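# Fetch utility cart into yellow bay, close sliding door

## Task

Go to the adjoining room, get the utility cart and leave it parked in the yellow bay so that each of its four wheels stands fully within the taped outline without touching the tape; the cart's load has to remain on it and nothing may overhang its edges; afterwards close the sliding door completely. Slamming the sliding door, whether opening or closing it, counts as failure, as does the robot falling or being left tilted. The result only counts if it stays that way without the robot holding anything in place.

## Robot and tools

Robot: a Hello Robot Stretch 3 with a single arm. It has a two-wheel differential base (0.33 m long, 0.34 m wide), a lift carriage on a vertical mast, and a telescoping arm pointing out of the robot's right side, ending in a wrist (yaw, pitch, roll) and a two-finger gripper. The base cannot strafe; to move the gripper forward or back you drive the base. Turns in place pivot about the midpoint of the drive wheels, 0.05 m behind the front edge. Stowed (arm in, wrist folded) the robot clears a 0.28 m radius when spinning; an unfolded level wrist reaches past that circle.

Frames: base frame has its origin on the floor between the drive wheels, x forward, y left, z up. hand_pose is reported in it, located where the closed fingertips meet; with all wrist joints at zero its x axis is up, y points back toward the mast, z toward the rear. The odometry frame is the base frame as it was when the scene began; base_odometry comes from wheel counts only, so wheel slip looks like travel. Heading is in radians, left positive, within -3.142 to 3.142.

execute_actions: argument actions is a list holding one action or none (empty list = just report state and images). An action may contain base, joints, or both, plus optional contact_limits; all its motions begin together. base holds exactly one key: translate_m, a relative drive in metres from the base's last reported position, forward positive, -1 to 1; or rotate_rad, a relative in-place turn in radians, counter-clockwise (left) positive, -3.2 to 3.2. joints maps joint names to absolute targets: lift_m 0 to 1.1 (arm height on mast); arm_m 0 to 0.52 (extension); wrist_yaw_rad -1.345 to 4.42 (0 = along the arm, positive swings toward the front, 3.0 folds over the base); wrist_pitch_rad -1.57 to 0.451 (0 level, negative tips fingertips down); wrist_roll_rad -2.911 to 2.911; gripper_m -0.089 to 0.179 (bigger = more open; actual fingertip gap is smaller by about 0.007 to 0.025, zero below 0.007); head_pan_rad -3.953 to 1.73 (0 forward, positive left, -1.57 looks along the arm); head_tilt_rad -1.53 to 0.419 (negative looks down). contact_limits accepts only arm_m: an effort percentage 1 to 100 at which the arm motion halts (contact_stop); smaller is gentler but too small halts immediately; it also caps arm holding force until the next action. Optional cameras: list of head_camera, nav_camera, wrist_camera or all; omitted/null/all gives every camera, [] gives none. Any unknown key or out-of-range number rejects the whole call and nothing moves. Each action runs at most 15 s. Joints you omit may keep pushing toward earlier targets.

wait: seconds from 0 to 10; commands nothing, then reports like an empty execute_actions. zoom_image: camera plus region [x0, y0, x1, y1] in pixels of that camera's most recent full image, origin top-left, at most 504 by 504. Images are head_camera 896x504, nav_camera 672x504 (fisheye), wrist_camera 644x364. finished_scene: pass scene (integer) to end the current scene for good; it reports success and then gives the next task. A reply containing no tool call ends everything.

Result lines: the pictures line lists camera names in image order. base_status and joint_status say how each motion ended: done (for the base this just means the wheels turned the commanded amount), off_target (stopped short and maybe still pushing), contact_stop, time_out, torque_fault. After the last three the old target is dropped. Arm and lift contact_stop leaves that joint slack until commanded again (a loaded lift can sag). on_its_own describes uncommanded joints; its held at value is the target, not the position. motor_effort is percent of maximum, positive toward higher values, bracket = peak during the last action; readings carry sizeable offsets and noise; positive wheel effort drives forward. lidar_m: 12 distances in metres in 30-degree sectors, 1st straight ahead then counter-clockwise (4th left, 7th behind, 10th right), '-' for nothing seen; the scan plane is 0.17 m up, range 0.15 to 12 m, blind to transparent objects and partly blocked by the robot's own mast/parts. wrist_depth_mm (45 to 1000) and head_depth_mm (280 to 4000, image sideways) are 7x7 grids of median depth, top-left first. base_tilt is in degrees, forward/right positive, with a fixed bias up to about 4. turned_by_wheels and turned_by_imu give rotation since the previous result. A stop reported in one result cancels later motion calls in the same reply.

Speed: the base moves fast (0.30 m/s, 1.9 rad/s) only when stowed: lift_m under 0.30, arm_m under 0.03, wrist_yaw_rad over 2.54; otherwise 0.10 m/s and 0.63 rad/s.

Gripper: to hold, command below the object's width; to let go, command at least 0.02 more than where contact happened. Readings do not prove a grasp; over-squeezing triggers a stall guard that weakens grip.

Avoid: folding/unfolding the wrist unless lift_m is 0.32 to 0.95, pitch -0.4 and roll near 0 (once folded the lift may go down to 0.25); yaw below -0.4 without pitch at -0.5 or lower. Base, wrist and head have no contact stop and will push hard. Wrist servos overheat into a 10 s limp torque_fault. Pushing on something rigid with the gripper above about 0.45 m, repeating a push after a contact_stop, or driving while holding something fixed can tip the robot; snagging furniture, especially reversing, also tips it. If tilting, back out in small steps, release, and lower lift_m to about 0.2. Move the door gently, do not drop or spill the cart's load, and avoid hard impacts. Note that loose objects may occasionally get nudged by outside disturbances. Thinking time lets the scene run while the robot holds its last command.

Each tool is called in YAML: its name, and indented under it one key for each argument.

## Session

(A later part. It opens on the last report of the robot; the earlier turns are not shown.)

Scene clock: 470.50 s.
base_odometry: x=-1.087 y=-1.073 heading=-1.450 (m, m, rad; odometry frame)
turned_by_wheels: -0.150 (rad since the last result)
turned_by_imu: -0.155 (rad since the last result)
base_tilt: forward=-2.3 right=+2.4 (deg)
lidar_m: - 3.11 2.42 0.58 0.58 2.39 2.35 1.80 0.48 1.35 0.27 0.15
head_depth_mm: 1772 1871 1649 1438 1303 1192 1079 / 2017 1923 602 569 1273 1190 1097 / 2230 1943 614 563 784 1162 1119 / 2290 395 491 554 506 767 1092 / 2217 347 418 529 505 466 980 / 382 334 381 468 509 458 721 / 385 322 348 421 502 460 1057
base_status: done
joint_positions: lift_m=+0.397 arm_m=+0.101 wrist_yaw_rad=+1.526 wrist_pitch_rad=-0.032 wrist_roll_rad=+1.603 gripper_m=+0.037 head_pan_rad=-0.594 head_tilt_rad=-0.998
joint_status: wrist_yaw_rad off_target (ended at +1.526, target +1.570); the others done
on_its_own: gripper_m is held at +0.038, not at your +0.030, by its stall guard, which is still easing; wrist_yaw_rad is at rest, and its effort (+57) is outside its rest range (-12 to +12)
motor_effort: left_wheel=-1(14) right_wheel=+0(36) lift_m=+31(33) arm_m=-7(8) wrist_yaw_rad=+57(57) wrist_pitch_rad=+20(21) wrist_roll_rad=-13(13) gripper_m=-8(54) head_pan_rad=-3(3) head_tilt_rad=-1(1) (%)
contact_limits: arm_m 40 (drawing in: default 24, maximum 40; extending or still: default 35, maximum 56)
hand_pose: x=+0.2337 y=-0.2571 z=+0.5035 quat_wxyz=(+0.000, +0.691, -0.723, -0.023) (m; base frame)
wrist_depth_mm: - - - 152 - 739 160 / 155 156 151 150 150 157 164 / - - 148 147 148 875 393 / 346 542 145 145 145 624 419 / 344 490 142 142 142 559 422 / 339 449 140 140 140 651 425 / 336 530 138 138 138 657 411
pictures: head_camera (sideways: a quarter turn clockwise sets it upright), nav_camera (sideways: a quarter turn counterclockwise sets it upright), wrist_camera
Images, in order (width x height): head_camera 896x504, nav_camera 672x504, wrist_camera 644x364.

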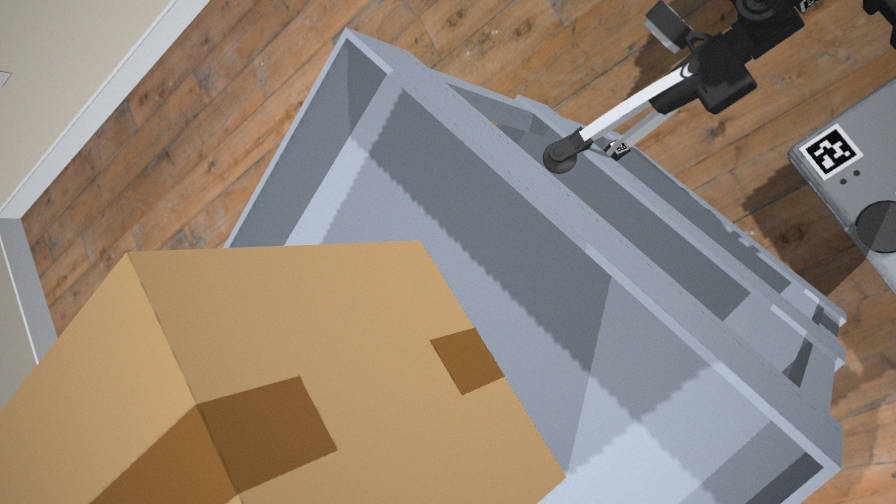

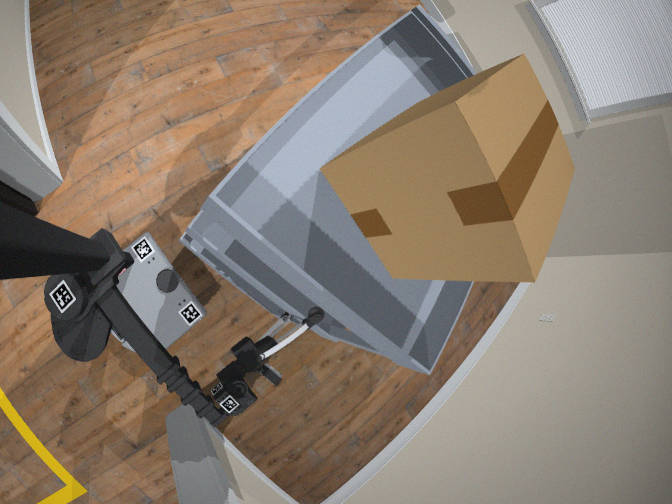

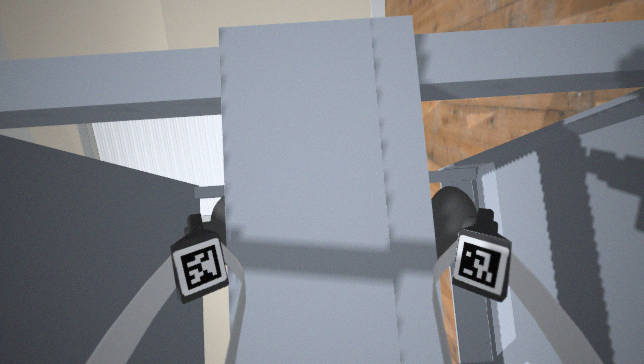

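execute_actions:
  actions:
    - {"joints":{"gripper_m":0.16,"wrist_yaw_rad":1.57}}
  cameras: []

execute_actions:
  actions:
    - {"base":{"rotate_rad":0.15},"joints":{"arm_m":0.14}}
  cameras: ["wrist_camera","head_camera"]

Scene clock: 488.40 s.
base_odometry: x=-1.087 y=-1.073 heading=-1.450 (m, m, rad; odometry frame)
turned_by_wheels: +0.000 (rad since the last result)
turned_by_imu: +0.001 (rad since the last result)
base_tilt: forward=-2.4 right=+2.4 (deg)
lidar_m: - 3.09 2.42 0.58 0.58 2.39 2.35 1.79 0.48 1.35 0.26 0.15
head_depth_mm: 1777 1856 1650 1439 1303 1197 1080 / 2030 1930 601 579 1282 1191 1093 / 2217 1940 614 564 766 1161 1121 / 2278 395 490 554 506 767 1091 / 2209 346 418 528 507 465 982 / 383 335 380 469 509 459 722 / 386 322 348 421 501 460 1062
base_status: not commanded
joint_positions: lift_m=+0.397 arm_m=+0.100 wrist_yaw_rad=+1.511 wrist_pitch_rad=-0.022 wrist_roll_rad=+1.577 gripper_m=+0.160 head_pan_rad=-0.594 head_tilt_rad=-0.998
joint_status: wrist_yaw_rad off_target (ended at +1.511, target +1.570); the others done
on_its_own: wrist_yaw_rad is held at +1.509, not at your +1.570, by its stall guard, which is not easing now
motor_effort: left_wheel=+2(3) right_wheel=-4(11) lift_m=+31(31) arm_m=-2(3) wrist_yaw_rad=-3(6) wrist_pitch_rad=+14(22) wrist_roll_rad=-3(12) gripper_m=+1(99) head_pan_rad=-2(3) head_tilt_rad=-1(1) (%)
hand_pose: x=+0.2338 y=-0.2605 z=+0.5061 quat_wxyz=(+0.006, +0.686, -0.728, -0.010) (m; base frame)
wrist_depth_mm: - - - 152 - 761 531 / 156 156 155 150 151 157 157 / - - 173 147 148 882 398 / 343 493 693 144 145 610 419 / 339 455 681 141 142 753 406 / 323 - 674 139 139 733 389 / 349 472 661 137 137 652 451
pictures: none
No camera images: the call's "cameras" was empty. Leave "cameras" out to get every camera's image.

Scene clock: 489.77 s.
base_odometry: x=-1.087 y=-1.073 heading=-1.300 (m, m, rad; odometry frame)
turned_by_wheels: +0.150 (rad since the last result)
turned_by_imu: +0.151 (rad since the last result)
base_tilt: forward=-2.3 right=+2.4 (deg)
lidar_m: - 2.79 2.39 0.58 0.62 2.35 2.35 0.50 0.48 1.38 0.21 0.15
head_depth_mm: 2119 1929 589 571 1288 1152 1077 / 2271 1924 610 560 775 1173 1094 / 2308 365 466 552 512 1082 1123 / 377 341 420 536 504 748 1092 / 379 334 391 496 507 465 1056 / 382 325 363 455 509 459 1064 / 384 323 340 440 511 460 1087
base_status: done
joint_positions: lift_m=+0.397 arm_m=+0.140 wrist_yaw_rad=+1.510 wrist_pitch_rad=-0.021 wrist_roll_rad=+1.577 gripper_m=+0.160 head_pan_rad=-0.594 head_tilt_rad=-0.998
joint_status: all done
on_its_own: wrist_yaw_rad is held at +1.509, not at your +1.570, by its stall guard, which is not easing now
motor_effort: left_wheel=-2(5) right_wheel=+1(5) lift_m=+32(32) arm_m=+4(5) wrist_yaw_rad=-2(2) wrist_pitch_rad=+13(13) wrist_roll_rad=-3(3) gripper_m=+1(1) head_pan_rad=-3(2) head_tilt_rad=-1(1) (%)
hand_pose: x=+0.2338 y=-0.3001 z=+0.5062 quat_wxyz=(+0.006, +0.685, -0.728, -0.010) (m; base frame)
wrist_depth_mm: - - 98 99 99 105 105 / 105 105 99 99 99 105 106 / 329 460 99 100 100 546 397 / 342 496 100 100 100 555 422 / 341 453 101 101 101 101 407 / 320 - 101 101 101 102 389 / 350 475 102 102 102 531 454
pictures: head_camera (sideways: a quarter turn clockwise sets it upright), wrist_camera
Images, in order (width x height): head_camera 896x504, wrist_camera 644x364.

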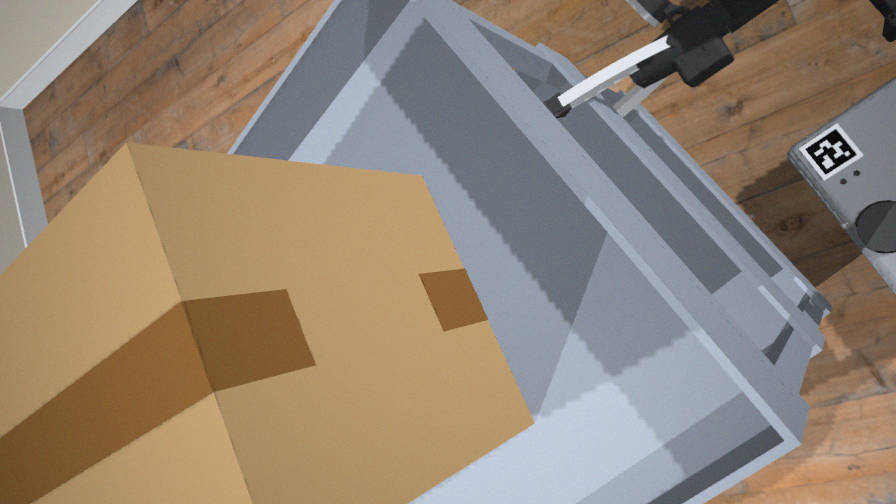

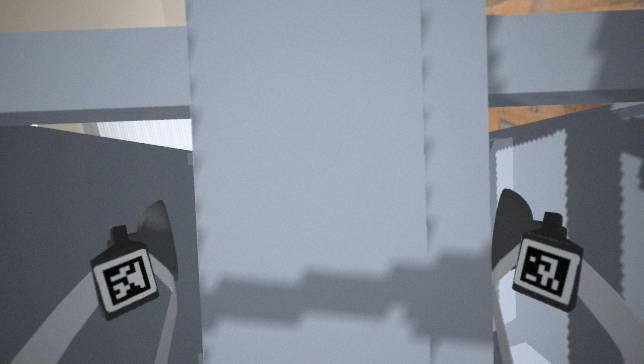

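execute_actions:
  actions:
    - {"joints":{"gripper_m":0.02,"wrist_yaw_rad":1.53}}
  cameras: ["wrist_camera"]

execute_actions:
  actions:
    - {"base":{"translate_m":-0.1},"joints":{"head_pan_rad":-0.3,"head_tilt_rad":-1.1}}

Scene clock: 494.03 s.
base_odometry: x=-1.087 y=-1.073 heading=-1.300 (m, m, rad; odometry frame)
turned_by_wheels: +0.000 (rad since the last result)
turned_by_imu: +0.000 (rad since the last result)
base_tilt: forward=-2.3 right=+2.4 (deg)
lidar_m: - 2.78 2.39 0.57 0.61 2.36 2.36 0.50 0.48 1.38 0.21 0.15
head_depth_mm: 2109 1915 589 570 1282 1151 1077 / 2280 1921 609 560 782 1175 1101 / 2290 365 466 552 511 1085 1127 / 377 342 420 537 504 746 1088 / 380 333 390 497 506 463 1053 / 382 326 364 455 508 459 1069 / 385 323 340 440 510 459 1082
base_status: not commanded
joint_positions: lift_m=+0.397 arm_m=+0.140 wrist_yaw_rad=+1.525 wrist_pitch_rad=-0.034 wrist_roll_rad=+1.575 gripper_m=+0.035 head_pan_rad=-0.594 head_tilt_rad=-0.998
joint_status: gripper_m off_target (ended at +0.035, target +0.020); the others done
motor_effort: left_wheel=-2(1) right_wheel=+2(2) lift_m=+32(31) arm_m=+3(4) wrist_yaw_rad=+7(7) wrist_pitch_rad=+21(24) wrist_roll_rad=-2(3) gripper_m=-100(100) head_pan_rad=-2(4) head_tilt_rad=-1(1) (%)
hand_pose: x=+0.2336 y=-0.2964 z=+0.5030 quat_wxyz=(+0.011, +0.691, -0.723, -0.014) (m; base frame)
wrist_depth_mm: - 102 97 97 98 104 105 / 102 103 98 98 99 105 106 / 352 600 98 99 99 538 394 / 348 508 99 99 100 535 411 / 347 437 100 101 101 102 414 / 344 - 101 101 102 102 381 / 324 488 101 102 102 557 444
pictures: wrist_camera
Images, in order (width x height): wrist_camera 644x364.

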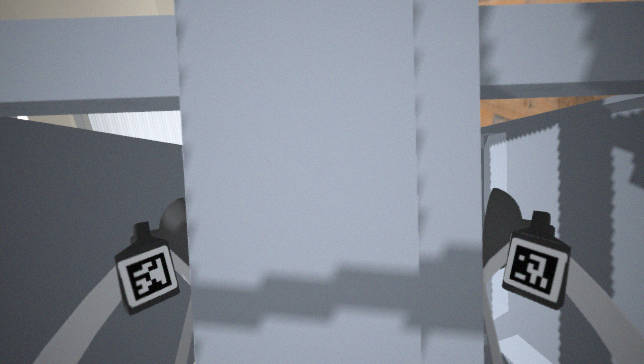

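Scene clock: 496.43 s.
base_odometry: x=-1.114 y=-0.976 heading=-1.300 (m, m, rad; odometry frame)
turned_by_wheels: +0.000 (rad since the last result)
turned_by_imu: +0.001 (rad since the last result)
base_tilt: forward=-2.3 right=+2.4 (deg)
lidar_m: - 2.80 2.41 0.57 2.63 2.26 2.26 1.59 0.42 1.36 0.21 0.15
head_depth_mm: 312 355 564 527 800 1154 1091 / 314 345 447 529 724 1169 1103 / 316 334 430 524 496 1145 - / 317 324 415 520 487 1019 - / 320 316 400 521 489 686 1114 / 322 307 571 539 489 1146 1103 / 681 664 602 541 1262 1197 1101
base_status: done
joint_positions: lift_m=+0.397 arm_m=+0.140 wrist_yaw_rad=+1.603 wrist_pitch_rad=-0.036 wrist_roll_rad=+1.574 gripper_m=+0.037 head_pan_rad=-0.307 head_tilt_rad=-1.087
joint_status: all done
on_its_own: wrist_yaw_rad is held at +1.599, not at your +1.530, by its stall guard, which is not easing now; gripper_m is held at +0.036, not at your +0.020, by its stall guard, which is still easing
motor_effort: left_wheel=+0(5) right_wheel=-2(19) lift_m=+32(31) arm_m=+4(5) wrist_yaw_rad=-6(67) wrist_pitch_rad=+22(22) wrist_roll_rad=-2(2) gripper_m=-27(100) head_pan_rad=+6(31) head_tilt_rad=-8(24) (%)
hand_pose: x=+0.2337 y=-0.2764 z=+0.5025 quat_wxyz=(+0.012, +0.718, -0.695, -0.014) (m; base frame)
wrist_depth_mm: 97 97 92 92 93 99 100 / 98 98 93 94 95 101 102 / 351 516 95 95 96 501 410 / 350 504 97 97 98 536 415 / 348 434 98 99 99 100 418 / 344 582 100 100 101 309 384 / 325 490 102 102 103 556 453
pictures: head_camera (sideways: a quarter turn clockwise sets it upright), nav_camera (sideways: a quarter turn counterclockwise sets it upright), wrist_camera
Images, in order (width x height): head_camera 896x504, nav_camera 672x504, wrist_camera 644x364.

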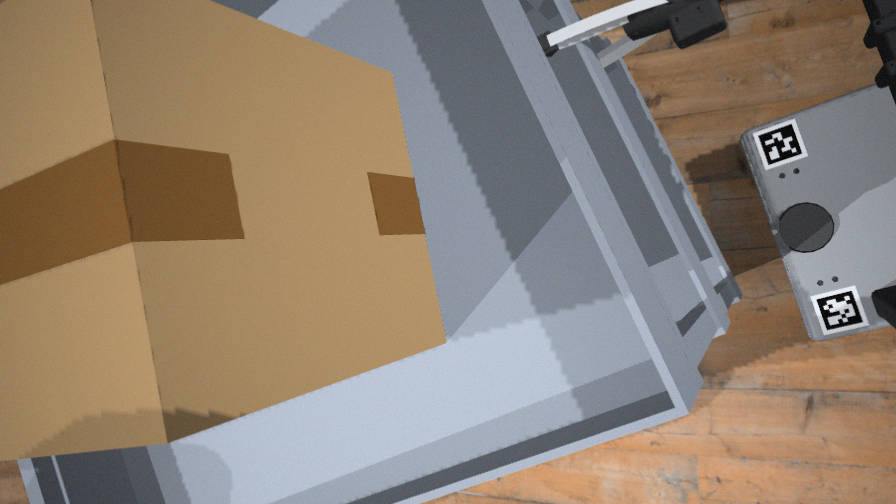

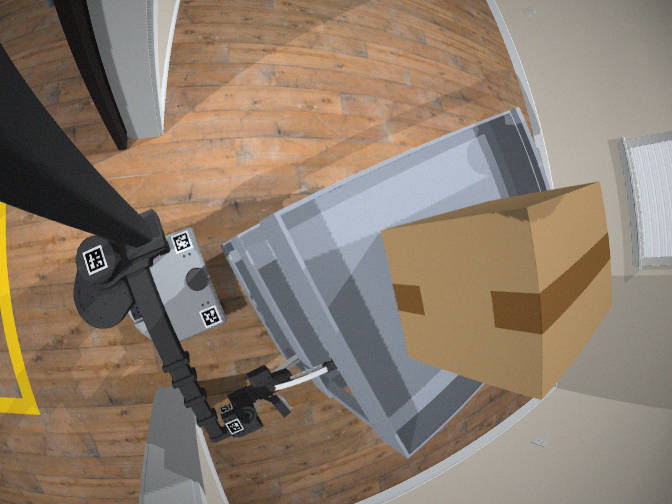

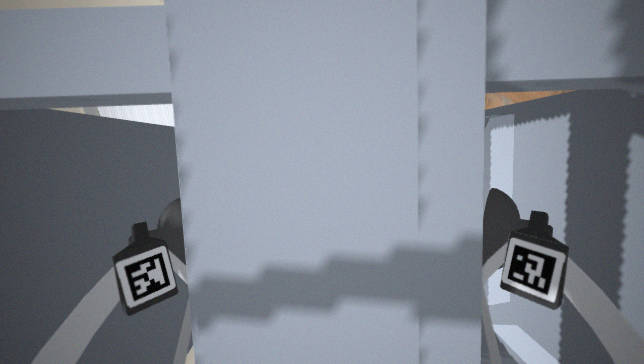

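execute_actions:
  actions:
    - {"base":{"rotate_rad":-0.12},"joints":{"wrist_yaw_rad":1.6,"gripper_m":0.025}}

Scene clock: 506.37 s.
base_odometry: x=-1.114 y=-0.976 heading=-1.419 (m, m, rad; odometry frame)
turned_by_wheels: -0.119 (rad since the last result)
turned_by_imu: -0.119 (rad since the last result)
base_tilt: forward=-2.3 right=+2.4 (deg)
lidar_m: - 3.04 2.44 0.57 0.57 2.29 2.26 1.72 0.42 0.91 0.25 0.15
head_depth_mm: 1910 1680 573 535 1240 1153 1085 / 320 370 544 530 815 1167 1098 / 316 353 456 531 504 1156 - / 317 336 429 524 491 1040 - / 319 322 405 521 488 699 1113 / 322 308 385 523 490 466 1103 / 324 300 579 540 492 1176 1101
base_status: done
joint_positions: lift_m=+0.397 arm_m=+0.140 wrist_yaw_rad=+1.627 wrist_pitch_rad=-0.027 wrist_roll_rad=+1.585 gripper_m=+0.027 head_pan_rad=-0.307 head_tilt_rad=-1.087
joint_status: wrist_yaw_rad off_target (ended at +1.627, target +1.600); the others done
on_its_own: wrist_yaw_rad is at rest, and its effort (-35) is outside its rest range (-12 to +12)
motor_effort: left_wheel=+6(9) right_wheel=-12(14) lift_m=+31(32) arm_m=+4(4) wrist_yaw_rad=-35(35) wrist_pitch_rad=+17(22) wrist_roll_rad=-6(6) gripper_m=-45(100) head_pan_rad=+3(6) head_tilt_rad=-7(7) (%)
hand_pose: x=+0.2337 y=-0.2703 z=+0.5047 quat_wxyz=(+0.006, +0.726, -0.687, -0.015) (m; base frame)
wrist_depth_mm: - - - - - 858 578 / - - 135 135 136 142 142 / 141 141 135 136 136 166 378 / 345 499 136 136 136 626 417 / 341 489 136 136 137 556 420 / 339 442 137 136 137 652 425 / 334 526 137 137 137 648 408
pictures: head_camera (sideways: a quarter turn clockwise sets it upright), nav_camera (sideways: a quarter turn counterclockwise sets it upright), wrist_camera
Images, in order (width x height): head_camera 896x504, nav_camera 672x504, wrist_camera 644x364.

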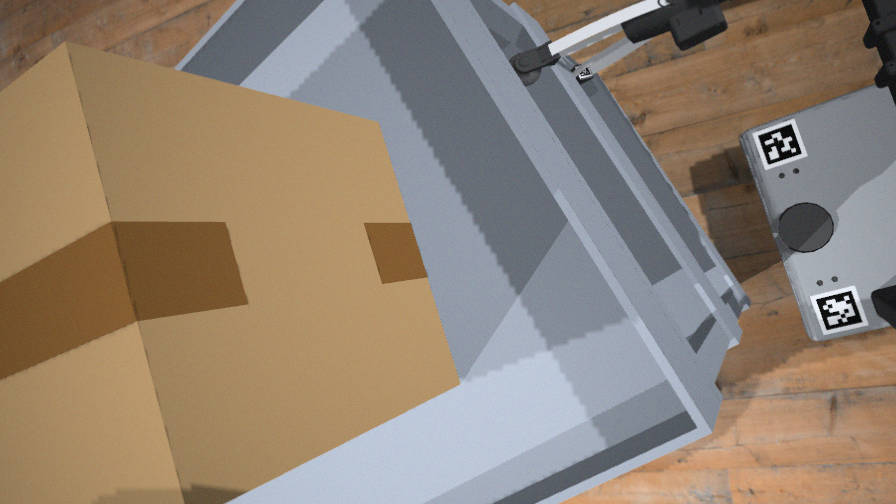

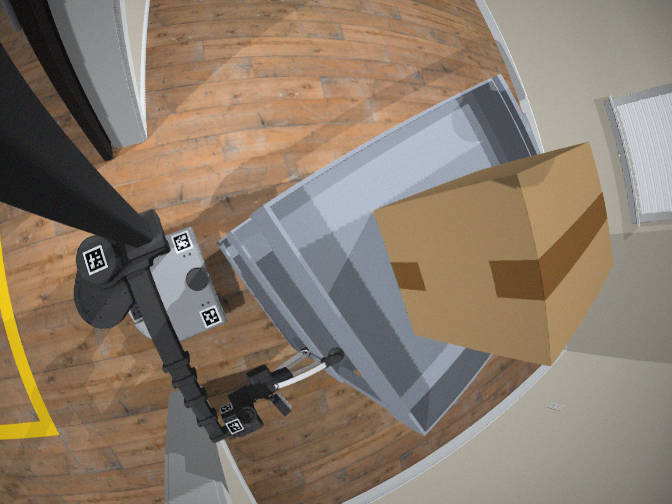

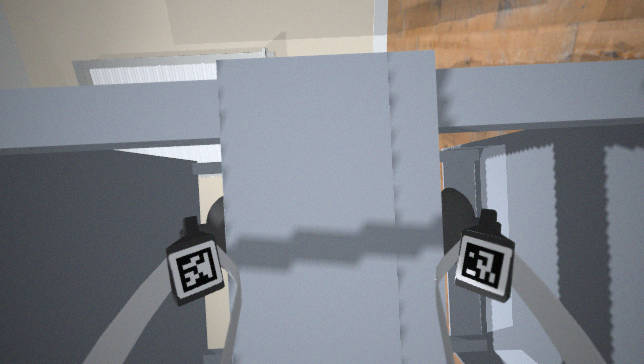

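execute_actions:
  actions:
    - {"base":{"rotate_rad":-0.15},"joints":{"wrist_yaw_rad":1.6,"gripper_m":0.015}}

Scene clock: 526.70 s.
base_odometry: x=-1.114 y=-0.976 heading=-1.569 (m, m, rad; odometry frame)
turned_by_wheels: -0.150 (rad since the last result)
turned_by_imu: -0.146 (rad since the last result)
base_tilt: forward=-2.3 right=+2.4 (deg)
lidar_m: - - 2.51 0.57 0.58 2.35 2.26 1.96 0.42 0.42 0.24 0.15
head_depth_mm: 1964 1720 558 540 1268 1145 1087 / 1948 566 578 528 806 1166 1101 / 316 334 434 525 491 1143 - / 318 312 396 516 486 744 - / 320 295 363 484 489 455 1070 / 321 289 336 436 489 449 1075 / 324 289 313 519 490 458 1107
base_status: done
joint_positions: lift_m=+0.397 arm_m=+0.140 wrist_yaw_rad=+1.700 wrist_pitch_rad=-0.035 wrist_roll_rad=+1.580 gripper_m=+0.017 head_pan_rad=-0.306 head_tilt_rad=-1.087
joint_status: wrist_yaw_rad off_target (ended at +1.700, target +1.600); the others done
on_its_own: wrist_yaw_rad is held at +1.644, not at your +1.600, by its stall guard, which is still easing
motor_effort: left_wheel=+6(15) right_wheel=-8(37) lift_m=+31(32) arm_m=+4(4) wrist_yaw_rad=-72(77) wrist_pitch_rad=+21(23) wrist_roll_rad=-4(7) gripper_m=-48(100) head_pan_rad=+3(4) head_tilt_rad=-7(8) (%)
hand_pose: x=+0.2317 y=-0.2516 z=+0.5029 quat_wxyz=(+0.010, +0.751, -0.660, -0.015) (m; base frame)
wrist_depth_mm: - - - - - 838 571 / - - - 148 154 155 156 / 150 151 146 146 147 157 169 / 349 550 145 144 146 579 415 / 347 499 143 143 144 548 417 / 344 460 142 142 143 634 417 / 339 527 141 140 141 641 401
pictures: head_camera (sideways: a quarter turn clockwise sets it upright), nav_camera (sideways: a quarter turn counterclockwise sets it upright), wrist_camera
Images, in order (width x height): head_camera 896x504, nav_camera 672x504, wrist_camera 644x364.

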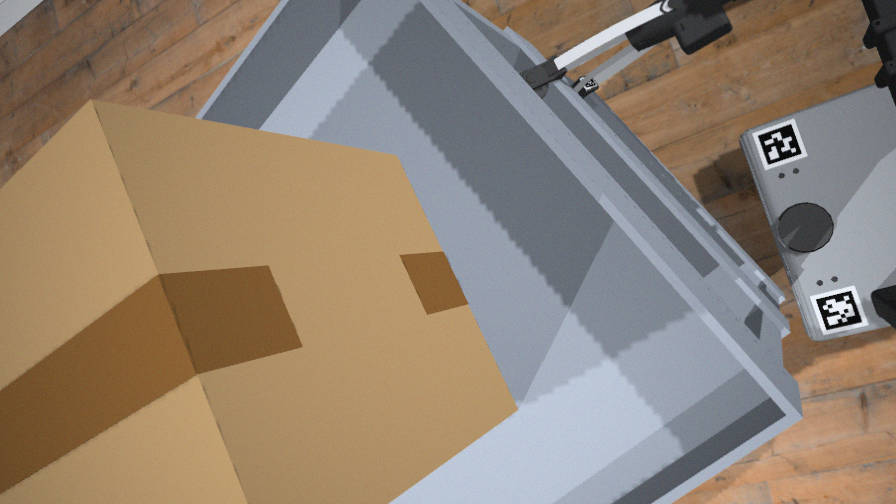

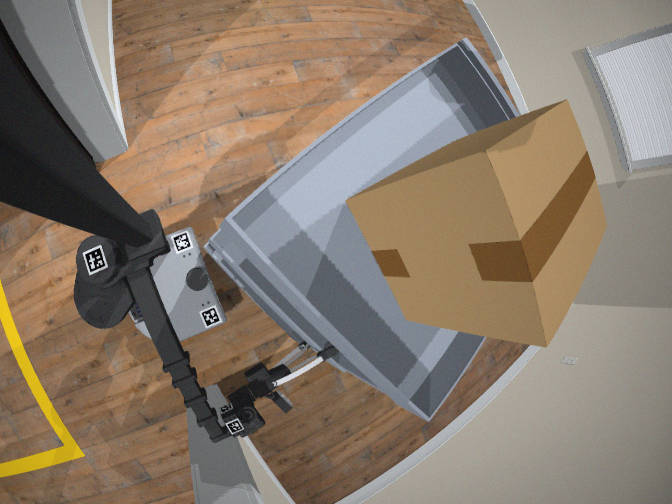

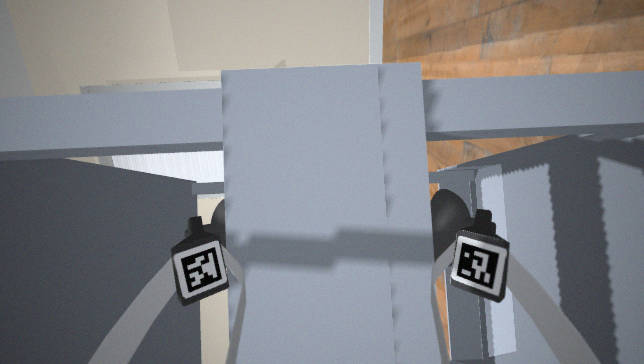

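execute_actions:
  actions:
    - {"joints":{"wrist_yaw_rad":1.58,"arm_m":0.10}}
  cameras: []

execute_actions:
  actions:
    - {"base":{"translate_m":-0.2},"joints":{"head_pan_rad":-0.2,"head_tilt_rad":-1.0}}

Scene clock: 531.00 s.
base_odometry: x=-1.114 y=-0.976 heading=-1.569 (m, m, rad; odometry frame)
turned_by_wheels: -0.001 (rad since the last result)
turned_by_imu: +0.000 (rad since the last result)
base_tilt: forward=-2.3 right=+2.4 (deg)
lidar_m: - - 2.51 0.57 0.58 2.35 2.26 1.96 0.42 0.42 0.25 0.15
head_depth_mm: 1954 1705 557 539 1264 1141 1078 / 1948 564 578 528 805 1179 1105 / 316 336 436 526 495 1149 - / 317 313 398 518 486 744 - / 320 295 365 486 488 455 1075 / 321 290 338 438 490 450 1074 / 324 289 314 519 492 457 1099
base_status: not commanded
joint_positions: lift_m=+0.397 arm_m=+0.101 wrist_yaw_rad=+1.559 wrist_pitch_rad=-0.035 wrist_roll_rad=+1.598 gripper_m=+0.042 head_pan_rad=-0.306 head_tilt_rad=-1.087
joint_status: wrist_yaw_rad off_target (ended at +1.559, target +1.580); the others done
on_its_own: gripper_m is held at +0.043, not at your +0.015, by its stall guard, which is still easing; wrist_yaw_rad is at rest, and its effort (+27) is outside its rest range (-12 to +12)
motor_effort: left_wheel=+0(5) right_wheel=+3(4) lift_m=+31(32) arm_m=-6(6) wrist_yaw_rad=+27(87) wrist_pitch_rad=+22(21) wrist_roll_rad=-11(11) gripper_m=-6(37) head_pan_rad=+2(4) head_tilt_rad=-8(7) (%)
hand_pose: x=+0.2338 y=-0.2486 z=+0.5027 quat_wxyz=(+0.003, +0.702, -0.711, -0.022) (m; base frame)
wrist_depth_mm: - - - - - 835 565 / - - - 158 - 739 165 / 158 159 155 153 155 163 173 / 364 - 150 148 149 687 396 / 347 495 143 143 143 552 418 / 341 443 139 138 138 643 421 / 338 529 135 134 134 657 411
pictures: none
No camera images: the call's "cameras" was empty. Leave "cameras" out to get every camera's image.

Scene clock: 534.10 s.
base_odometry: x=-1.115 y=-0.776 heading=-1.569 (m, m, rad; odometry frame)
turned_by_wheels: +0.000 (rad since the last result)
turned_by_imu: +0.002 (rad since the last result)
base_tilt: forward=-2.3 right=+2.4 (deg)
lidar_m: - - 2.50 0.52 2.50 2.14 2.06 1.96 1.42 0.41 0.26 0.15
head_depth_mm: 2257 1779 596 555 514 1174 1069 / 2214 326 396 539 501 1059 1100 / 371 321 375 500 501 754 1112 / 375 315 355 468 504 469 1074 / 376 317 339 437 506 457 804 / 380 319 324 417 507 458 1056 / 383 321 312 571 510 465 1100
base_status: done
joint_positions: lift_m=+0.397 arm_m=+0.100 wrist_yaw_rad=+1.541 wrist_pitch_rad=-0.035 wrist_roll_rad=+1.592 gripper_m=+0.058 head_pan_rad=-0.207 head_tilt_rad=-1.001
joint_status: all done
on_its_own: wrist_yaw_rad is held at +1.537, not at your +1.580, by its stall guard, which is not easing now; gripper_m is held at +0.057, not at your +0.015, by its stall guard, which is not easing now
motor_effort: left_wheel=+3(4) right_wheel=-7(20) lift_m=+31(31) arm_m=-3(7) wrist_yaw_rad=-4(37) wrist_pitch_rad=+21(21) wrist_roll_rad=-8(11) gripper_m=-27(33) head_pan_rad=+5(18) head_tilt_rad=+0(13) (%)
hand_pose: x=+0.2338 y=-0.2528 z=+0.5028 quat_wxyz=(+0.005, +0.696, -0.718, -0.020) (m; base frame)
wrist_depth_mm: - - - - - 850 572 / - - - 155 160 161 162 / 156 156 151 151 152 164 174 / 349 - 148 147 148 623 406 / 346 495 143 143 143 556 416 / 343 451 140 139 140 643 422 / 338 540 137 136 136 650 405
pictures: head_camera (sideways: a quarter turn clockwise sets it upright), nav_camera (sideways: a quarter turn counterclockwise sets it upright), wrist_camera
Images, in order (width x height): head_camera 896x504, nav_camera 672x504, wrist_camera 644x364.

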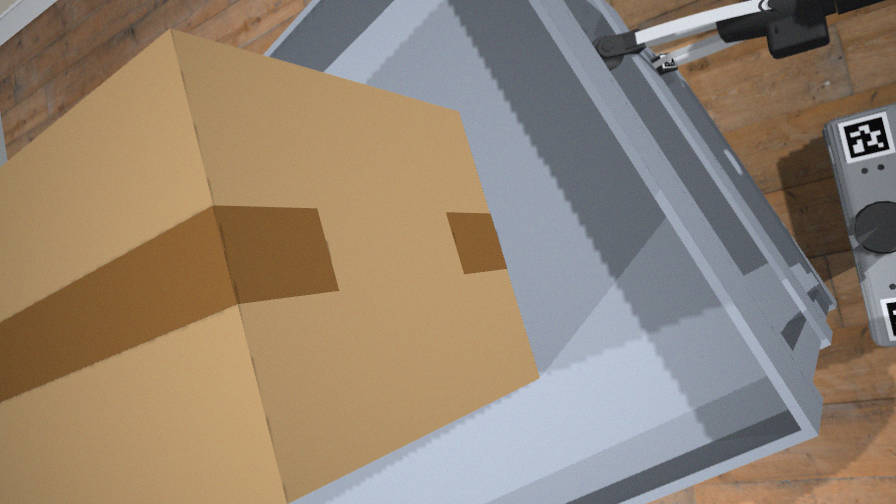

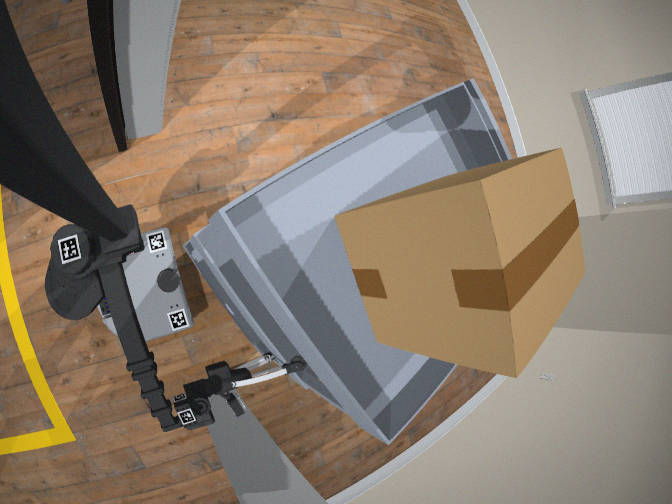

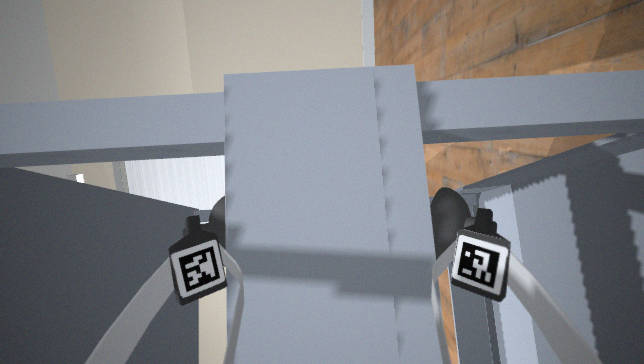

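execute_actions:
  actions: []

Scene clock: 547.73 s.
base_odometry: x=-1.115 y=-0.776 heading=-1.569 (m, m, rad; odometry frame)
turned_by_wheels: +0.000 (rad since the last result)
turned_by_imu: +0.000 (rad since the last result)
base_tilt: forward=-2.3 right=+2.4 (deg)
lidar_m: - - 2.51 0.52 2.49 2.15 2.06 1.97 1.42 0.41 0.26 0.15
head_depth_mm: 2256 1801 595 555 514 1178 1063 / 2214 326 397 539 501 1064 1096 / 372 321 375 500 501 754 1118 / 374 315 356 468 503 468 1072 / 376 317 339 438 506 457 804 / 380 319 324 417 508 458 1057 / 383 322 312 569 510 466 1099
base_status: done
joint_positions: lift_m=+0.397 arm_m=+0.100 wrist_yaw_rad=+1.541 wrist_pitch_rad=-0.035 wrist_roll_rad=+1.592 gripper_m=+0.058 head_pan_rad=-0.207 head_tilt_rad=-1.001
joint_status: all done
on_its_own: wrist_yaw_rad is held at +1.537, not at your +1.580, by its stall guard, which is not easing now; gripper_m is held at +0.057, not at your +0.015, by its stall guard, which is not easing now
motor_effort: left_wheel=+3(4) right_wheel=-8(20) lift_m=+32(31) arm_m=-3(7) wrist_yaw_rad=-4(37) wrist_pitch_rad=+21(21) wrist_roll_rad=-9(11) gripper_m=-26(33) head_pan_rad=+5(18) head_tilt_rad=+1(13) (%)
hand_pose: x=+0.2338 y=-0.2529 z=+0.5028 quat_wxyz=(+0.005, +0.696, -0.718, -0.020) (m; base frame)
wrist_depth_mm: - - - - - 840 573 / - - - 155 159 162 162 / 156 157 152 150 152 164 175 / 350 - 148 146 148 623 407 / 345 496 142 143 143 551 417 / 341 453 140 139 140 639 421 / 339 539 137 136 136 659 407
pictures: head_camera (sideways: a quarter turn clockwise sets it upright), nav_camera (sideways: a quarter turn counterclockwise sets it upright), wrist_camera
Images, in order (width x height): head_camera 896x504, nav_camera 672x504, wrist_camera 644x364.

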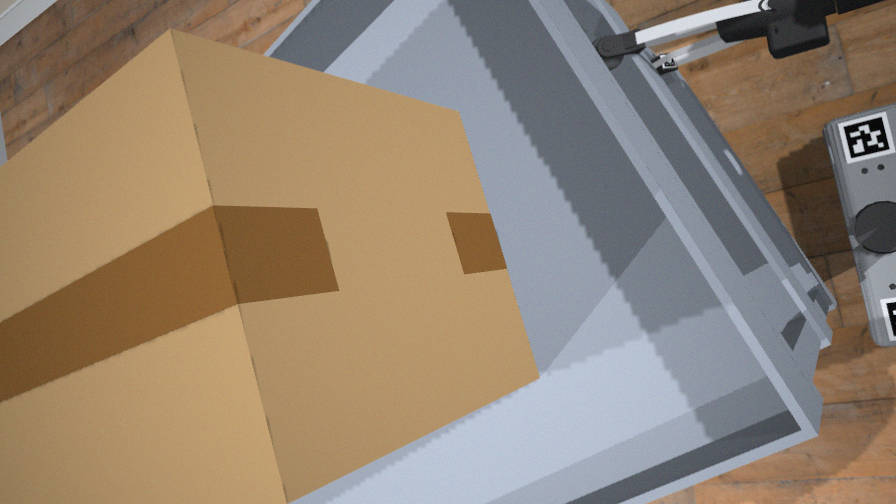

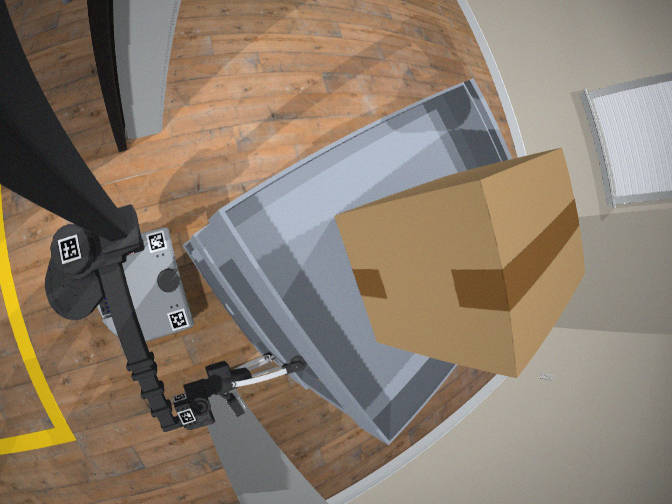

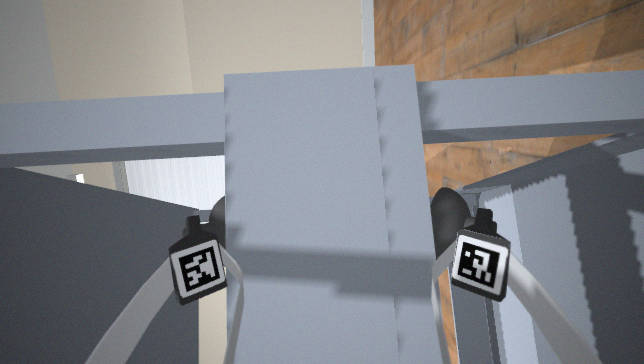

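execute_actions:
  actions:
    - {"base":{"translate_m":-0.2}}

Scene clock: 551.57 s.
base_odometry: x=-1.115 y=-0.576 heading=-1.569 (m, m, rad; odometry frame)
turned_by_wheels: +0.000 (rad since the last result)
turned_by_imu: +0.001 (rad since the last result)
base_tilt: forward=-2.4 right=+2.4 (deg)
lidar_m: - - 0.53 0.52 2.48 1.93 1.86 1.92 1.42 0.69 0.26 0.15
head_depth_mm: 2251 349 595 554 519 1148 1066 / 369 331 404 539 507 1063 1099 / 371 327 387 516 501 766 1110 / 374 322 371 485 504 475 1088 / 376 317 357 462 505 463 1067 / 380 319 344 469 508 460 1084 / 384 328 614 573 510 480 1103
base_status: done
joint_positions: lift_m=+0.397 arm_m=+0.100 wrist_yaw_rad=+1.529 wrist_pitch_rad=-0.035 wrist_roll_rad=+1.591 gripper_m=+0.058 head_pan_rad=-0.207 head_tilt_rad=-1.001
joint_status: not commanded
on_its_own: wrist_yaw_rad is held at +1.537, not at your +1.580, by its stall guard, which is not easing now; gripper_m is held at +0.057, not at your +0.015, by its stall guard, which is not easing now
motor_effort: left_wheel=+1(2) right_wheel=-6(18) lift_m=+31(32) arm_m=-3(2) wrist_yaw_rad=+11(12) wrist_pitch_rad=+21(21) wrist_roll_rad=-8(9) gripper_m=-27(25) head_pan_rad=+5(4) head_tilt_rad=+0(1) (%)
hand_pose: x=+0.2337 y=-0.2560 z=+0.5028 quat_wxyz=(+0.005, +0.692, -0.722, -0.020) (m; base frame)
wrist_depth_mm: - - - - - 840 572 / - - - 151 157 158 159 / 154 154 149 148 149 166 178 / 350 - 146 145 145 578 413 / 344 495 142 142 143 544 417 / 341 453 140 140 140 634 424 / 338 543 138 137 138 648 407
pictures: head_camera (sideways: a quarter turn clockwise sets it upright), nav_camera (sideways: a quarter turn counterclockwise sets it upright), wrist_camera
Images, in order (width x height): head_camera 896x504, nav_camera 672x504, wrist_camera 644x364.

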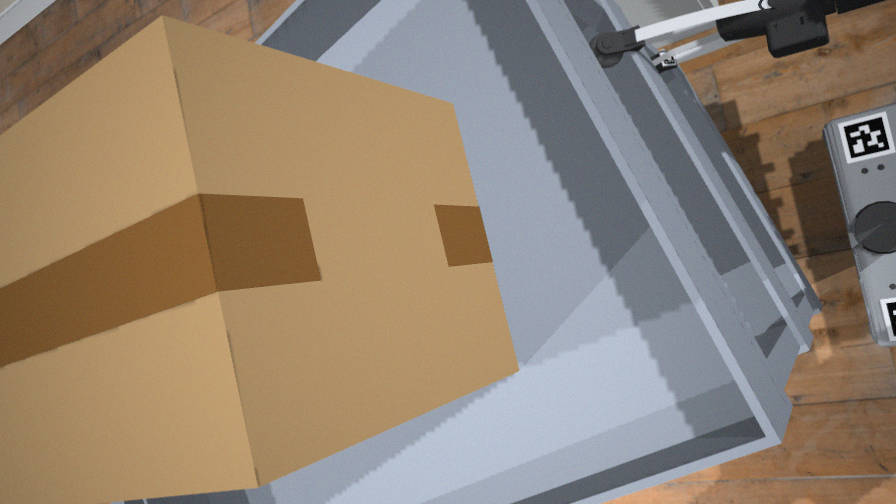

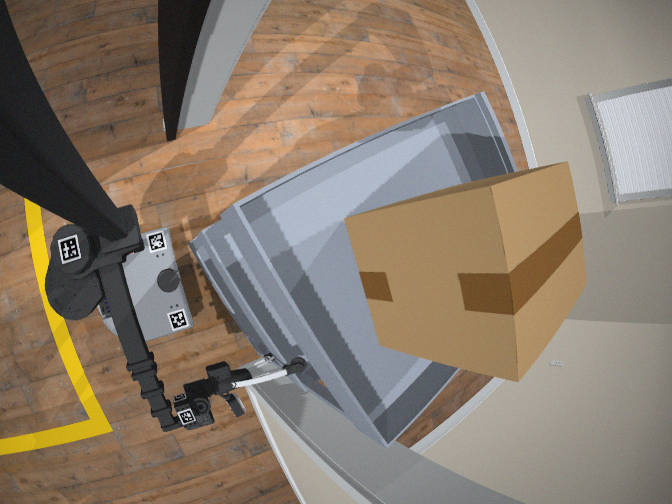

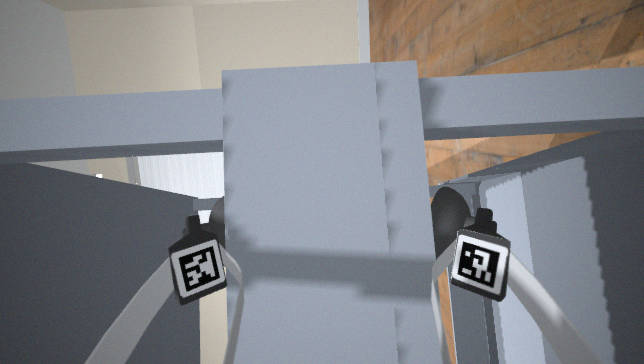

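execute_actions:
  actions:
    - {"joints":{"head_pan_rad":-0.9,"head_tilt_rad":-1.1}}
  cameras: ["head_camera"]

Scene clock: 556.40 s.
base_odometry: x=-1.115 y=-0.576 heading=-1.569 (m, m, rad; odometry frame)
turned_by_wheels: +0.000 (rad since the last result)
turned_by_imu: +0.000 (rad since the last result)
base_tilt: forward=-2.3 right=+2.4 (deg)
lidar_m: - - 0.53 0.52 2.49 1.93 1.86 1.93 1.42 0.69 0.26 0.15
head_depth_mm: 396 505 935 1385 1288 1169 1073 / 423 503 631 1065 1297 1167 - / 467 565 668 910 1236 1183 - / 1744 1748 566 544 842 1153 - / 1904 1757 585 537 495 750 1071 / 1967 1757 588 532 490 443 700 / 2032 380 411 485 492 452 401
base_status: not commanded
joint_positions: lift_m=+0.397 arm_m=+0.100 wrist_yaw_rad=+1.529 wrist_pitch_rad=-0.035 wrist_roll_rad=+1.591 gripper_m=+0.058 head_pan_rad=-0.893 head_tilt_rad=-1.086
joint_status: all done
on_its_own: wrist_yaw_rad is held at +1.537, not at your +1.580, by its stall guard, which is not easing now; gripper_m is held at +0.057, not at your +0.015, by its stall guard, which is not easing now
motor_effort: left_wheel=+1(1) right_wheel=-5(6) lift_m=+32(31) arm_m=-2(3) wrist_yaw_rad=+11(12) wrist_pitch_rad=+21(21) wrist_roll_rad=-9(8) gripper_m=-26(26) head_pan_rad=-4(48) head_tilt_rad=-8(22) (%)
hand_pose: x=+0.2337 y=-0.2560 z=+0.5028 quat_wxyz=(+0.005, +0.692, -0.722, -0.020) (m; base frame)
wrist_depth_mm: - - - - - 845 574 / - - - 151 156 158 158 / 153 154 149 148 150 166 178 / 351 - 146 145 146 578 410 / 346 499 142 143 143 548 418 / 343 460 140 140 140 638 422 / 337 540 138 137 138 648 404
pictures: head_camera (sideways: a quarter turn clockwise sets it upright)
Images, in order (width x height): head_camera 896x504.

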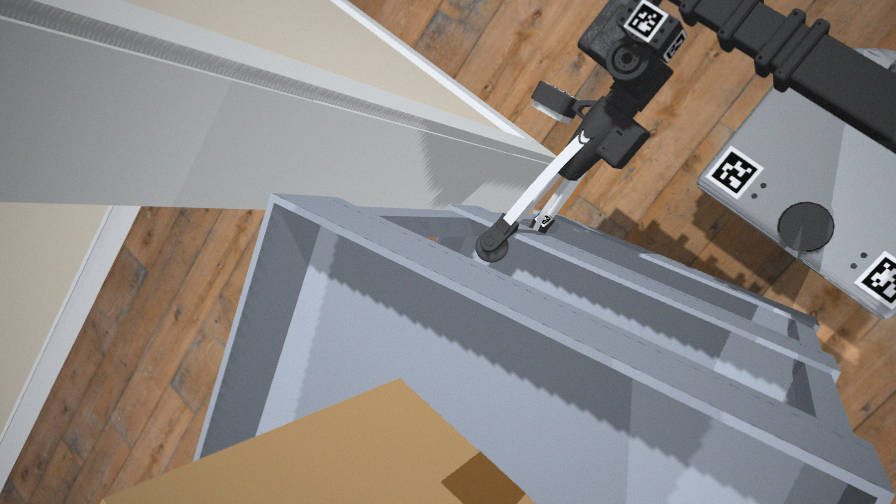

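execute_actions:
  actions:
    - {"base":{"translate_m":-0.12}}

Scene clock: 561.30 s.
base_odometry: x=-1.115 y=-0.456 heading=-1.569 (m, m, rad; odometry frame)
turned_by_wheels: +0.000 (rad since the last result)
turned_by_imu: +0.001 (rad since the last result)
base_tilt: forward=-2.4 right=+2.4 (deg)
lidar_m: 0.15 3.45 0.56 0.87 2.48 1.81 1.74 1.80 1.42 1.17 0.27 0.16
head_depth_mm: 717 1007 1484 1388 1284 1164 1065 / 579 759 1091 1382 1303 1169 - / 477 593 765 1193 1266 1193 - / 503 609 569 550 845 1162 - / 1845 1733 587 537 501 755 1081 / 1973 1771 588 532 491 444 1061 / 2010 376 417 495 491 451 415
base_status: done
joint_positions: lift_m=+0.397 arm_m=+0.100 wrist_yaw_rad=+1.525 wrist_pitch_rad=-0.035 wrist_roll_rad=+1.589 gripper_m=+0.058 head_pan_rad=-0.893 head_tilt_rad=-1.086
joint_status: not commanded
on_its_own: wrist_yaw_rad is held at +1.537, not at your +1.580, by its stall guard, which is not easing now; gripper_m is held at +0.057, not at your +0.015, by its stall guard, which is not easing now; wrist_yaw_rad is at rest, and its effort (+17) is outside its rest range (-12 to +12)
motor_effort: left_wheel=+1(2) right_wheel=-5(17) lift_m=+31(32) arm_m=-3(3) wrist_yaw_rad=+17(17) wrist_pitch_rad=+21(21) wrist_roll_rad=-8(8) gripper_m=-26(26) head_pan_rad=-3(6) head_tilt_rad=-8(8) (%)
hand_pose: x=+0.2336 y=-0.2570 z=+0.5028 quat_wxyz=(+0.006, +0.690, -0.723, -0.019) (m; base frame)
wrist_depth_mm: 286 294 308 - - 747 552 / - - 153 149 155 156 156 / 151 152 147 146 148 168 311 / 351 580 145 145 145 595 410 / 348 499 142 142 143 550 417 / 343 456 141 140 141 649 418 / 340 538 139 138 139 647 405
pictures: head_camera (sideways: a quarter turn clockwise sets it upright), nav_camera (sideways: a quarter turn counterclockwise sets it upright), wrist_camera
Images, in order (width x height): head_camera 896x504, nav_camera 672x504, wrist_camera 644x364.

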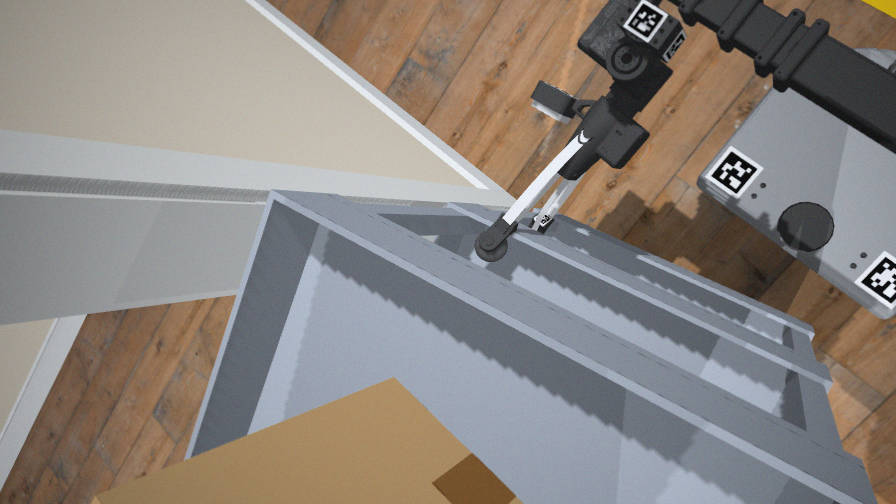

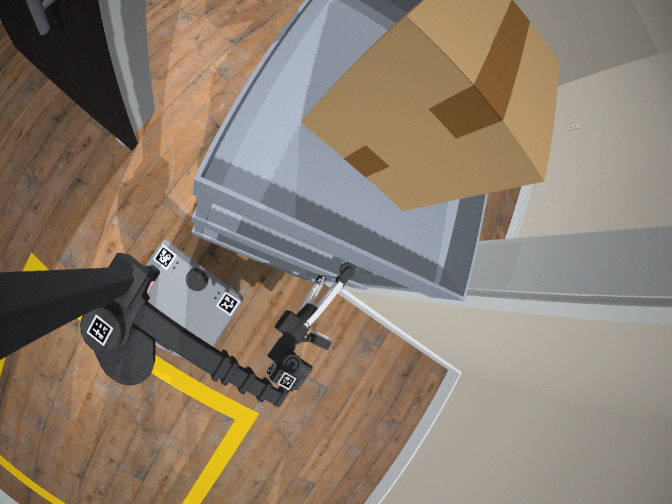

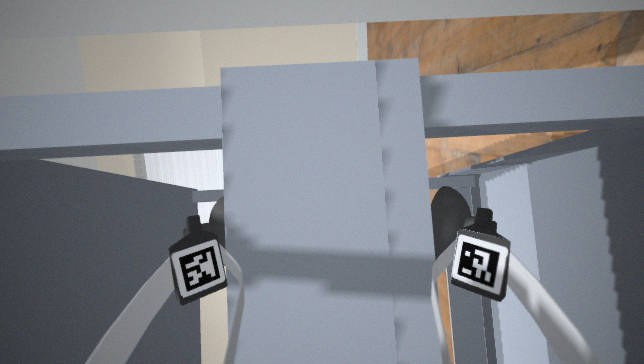

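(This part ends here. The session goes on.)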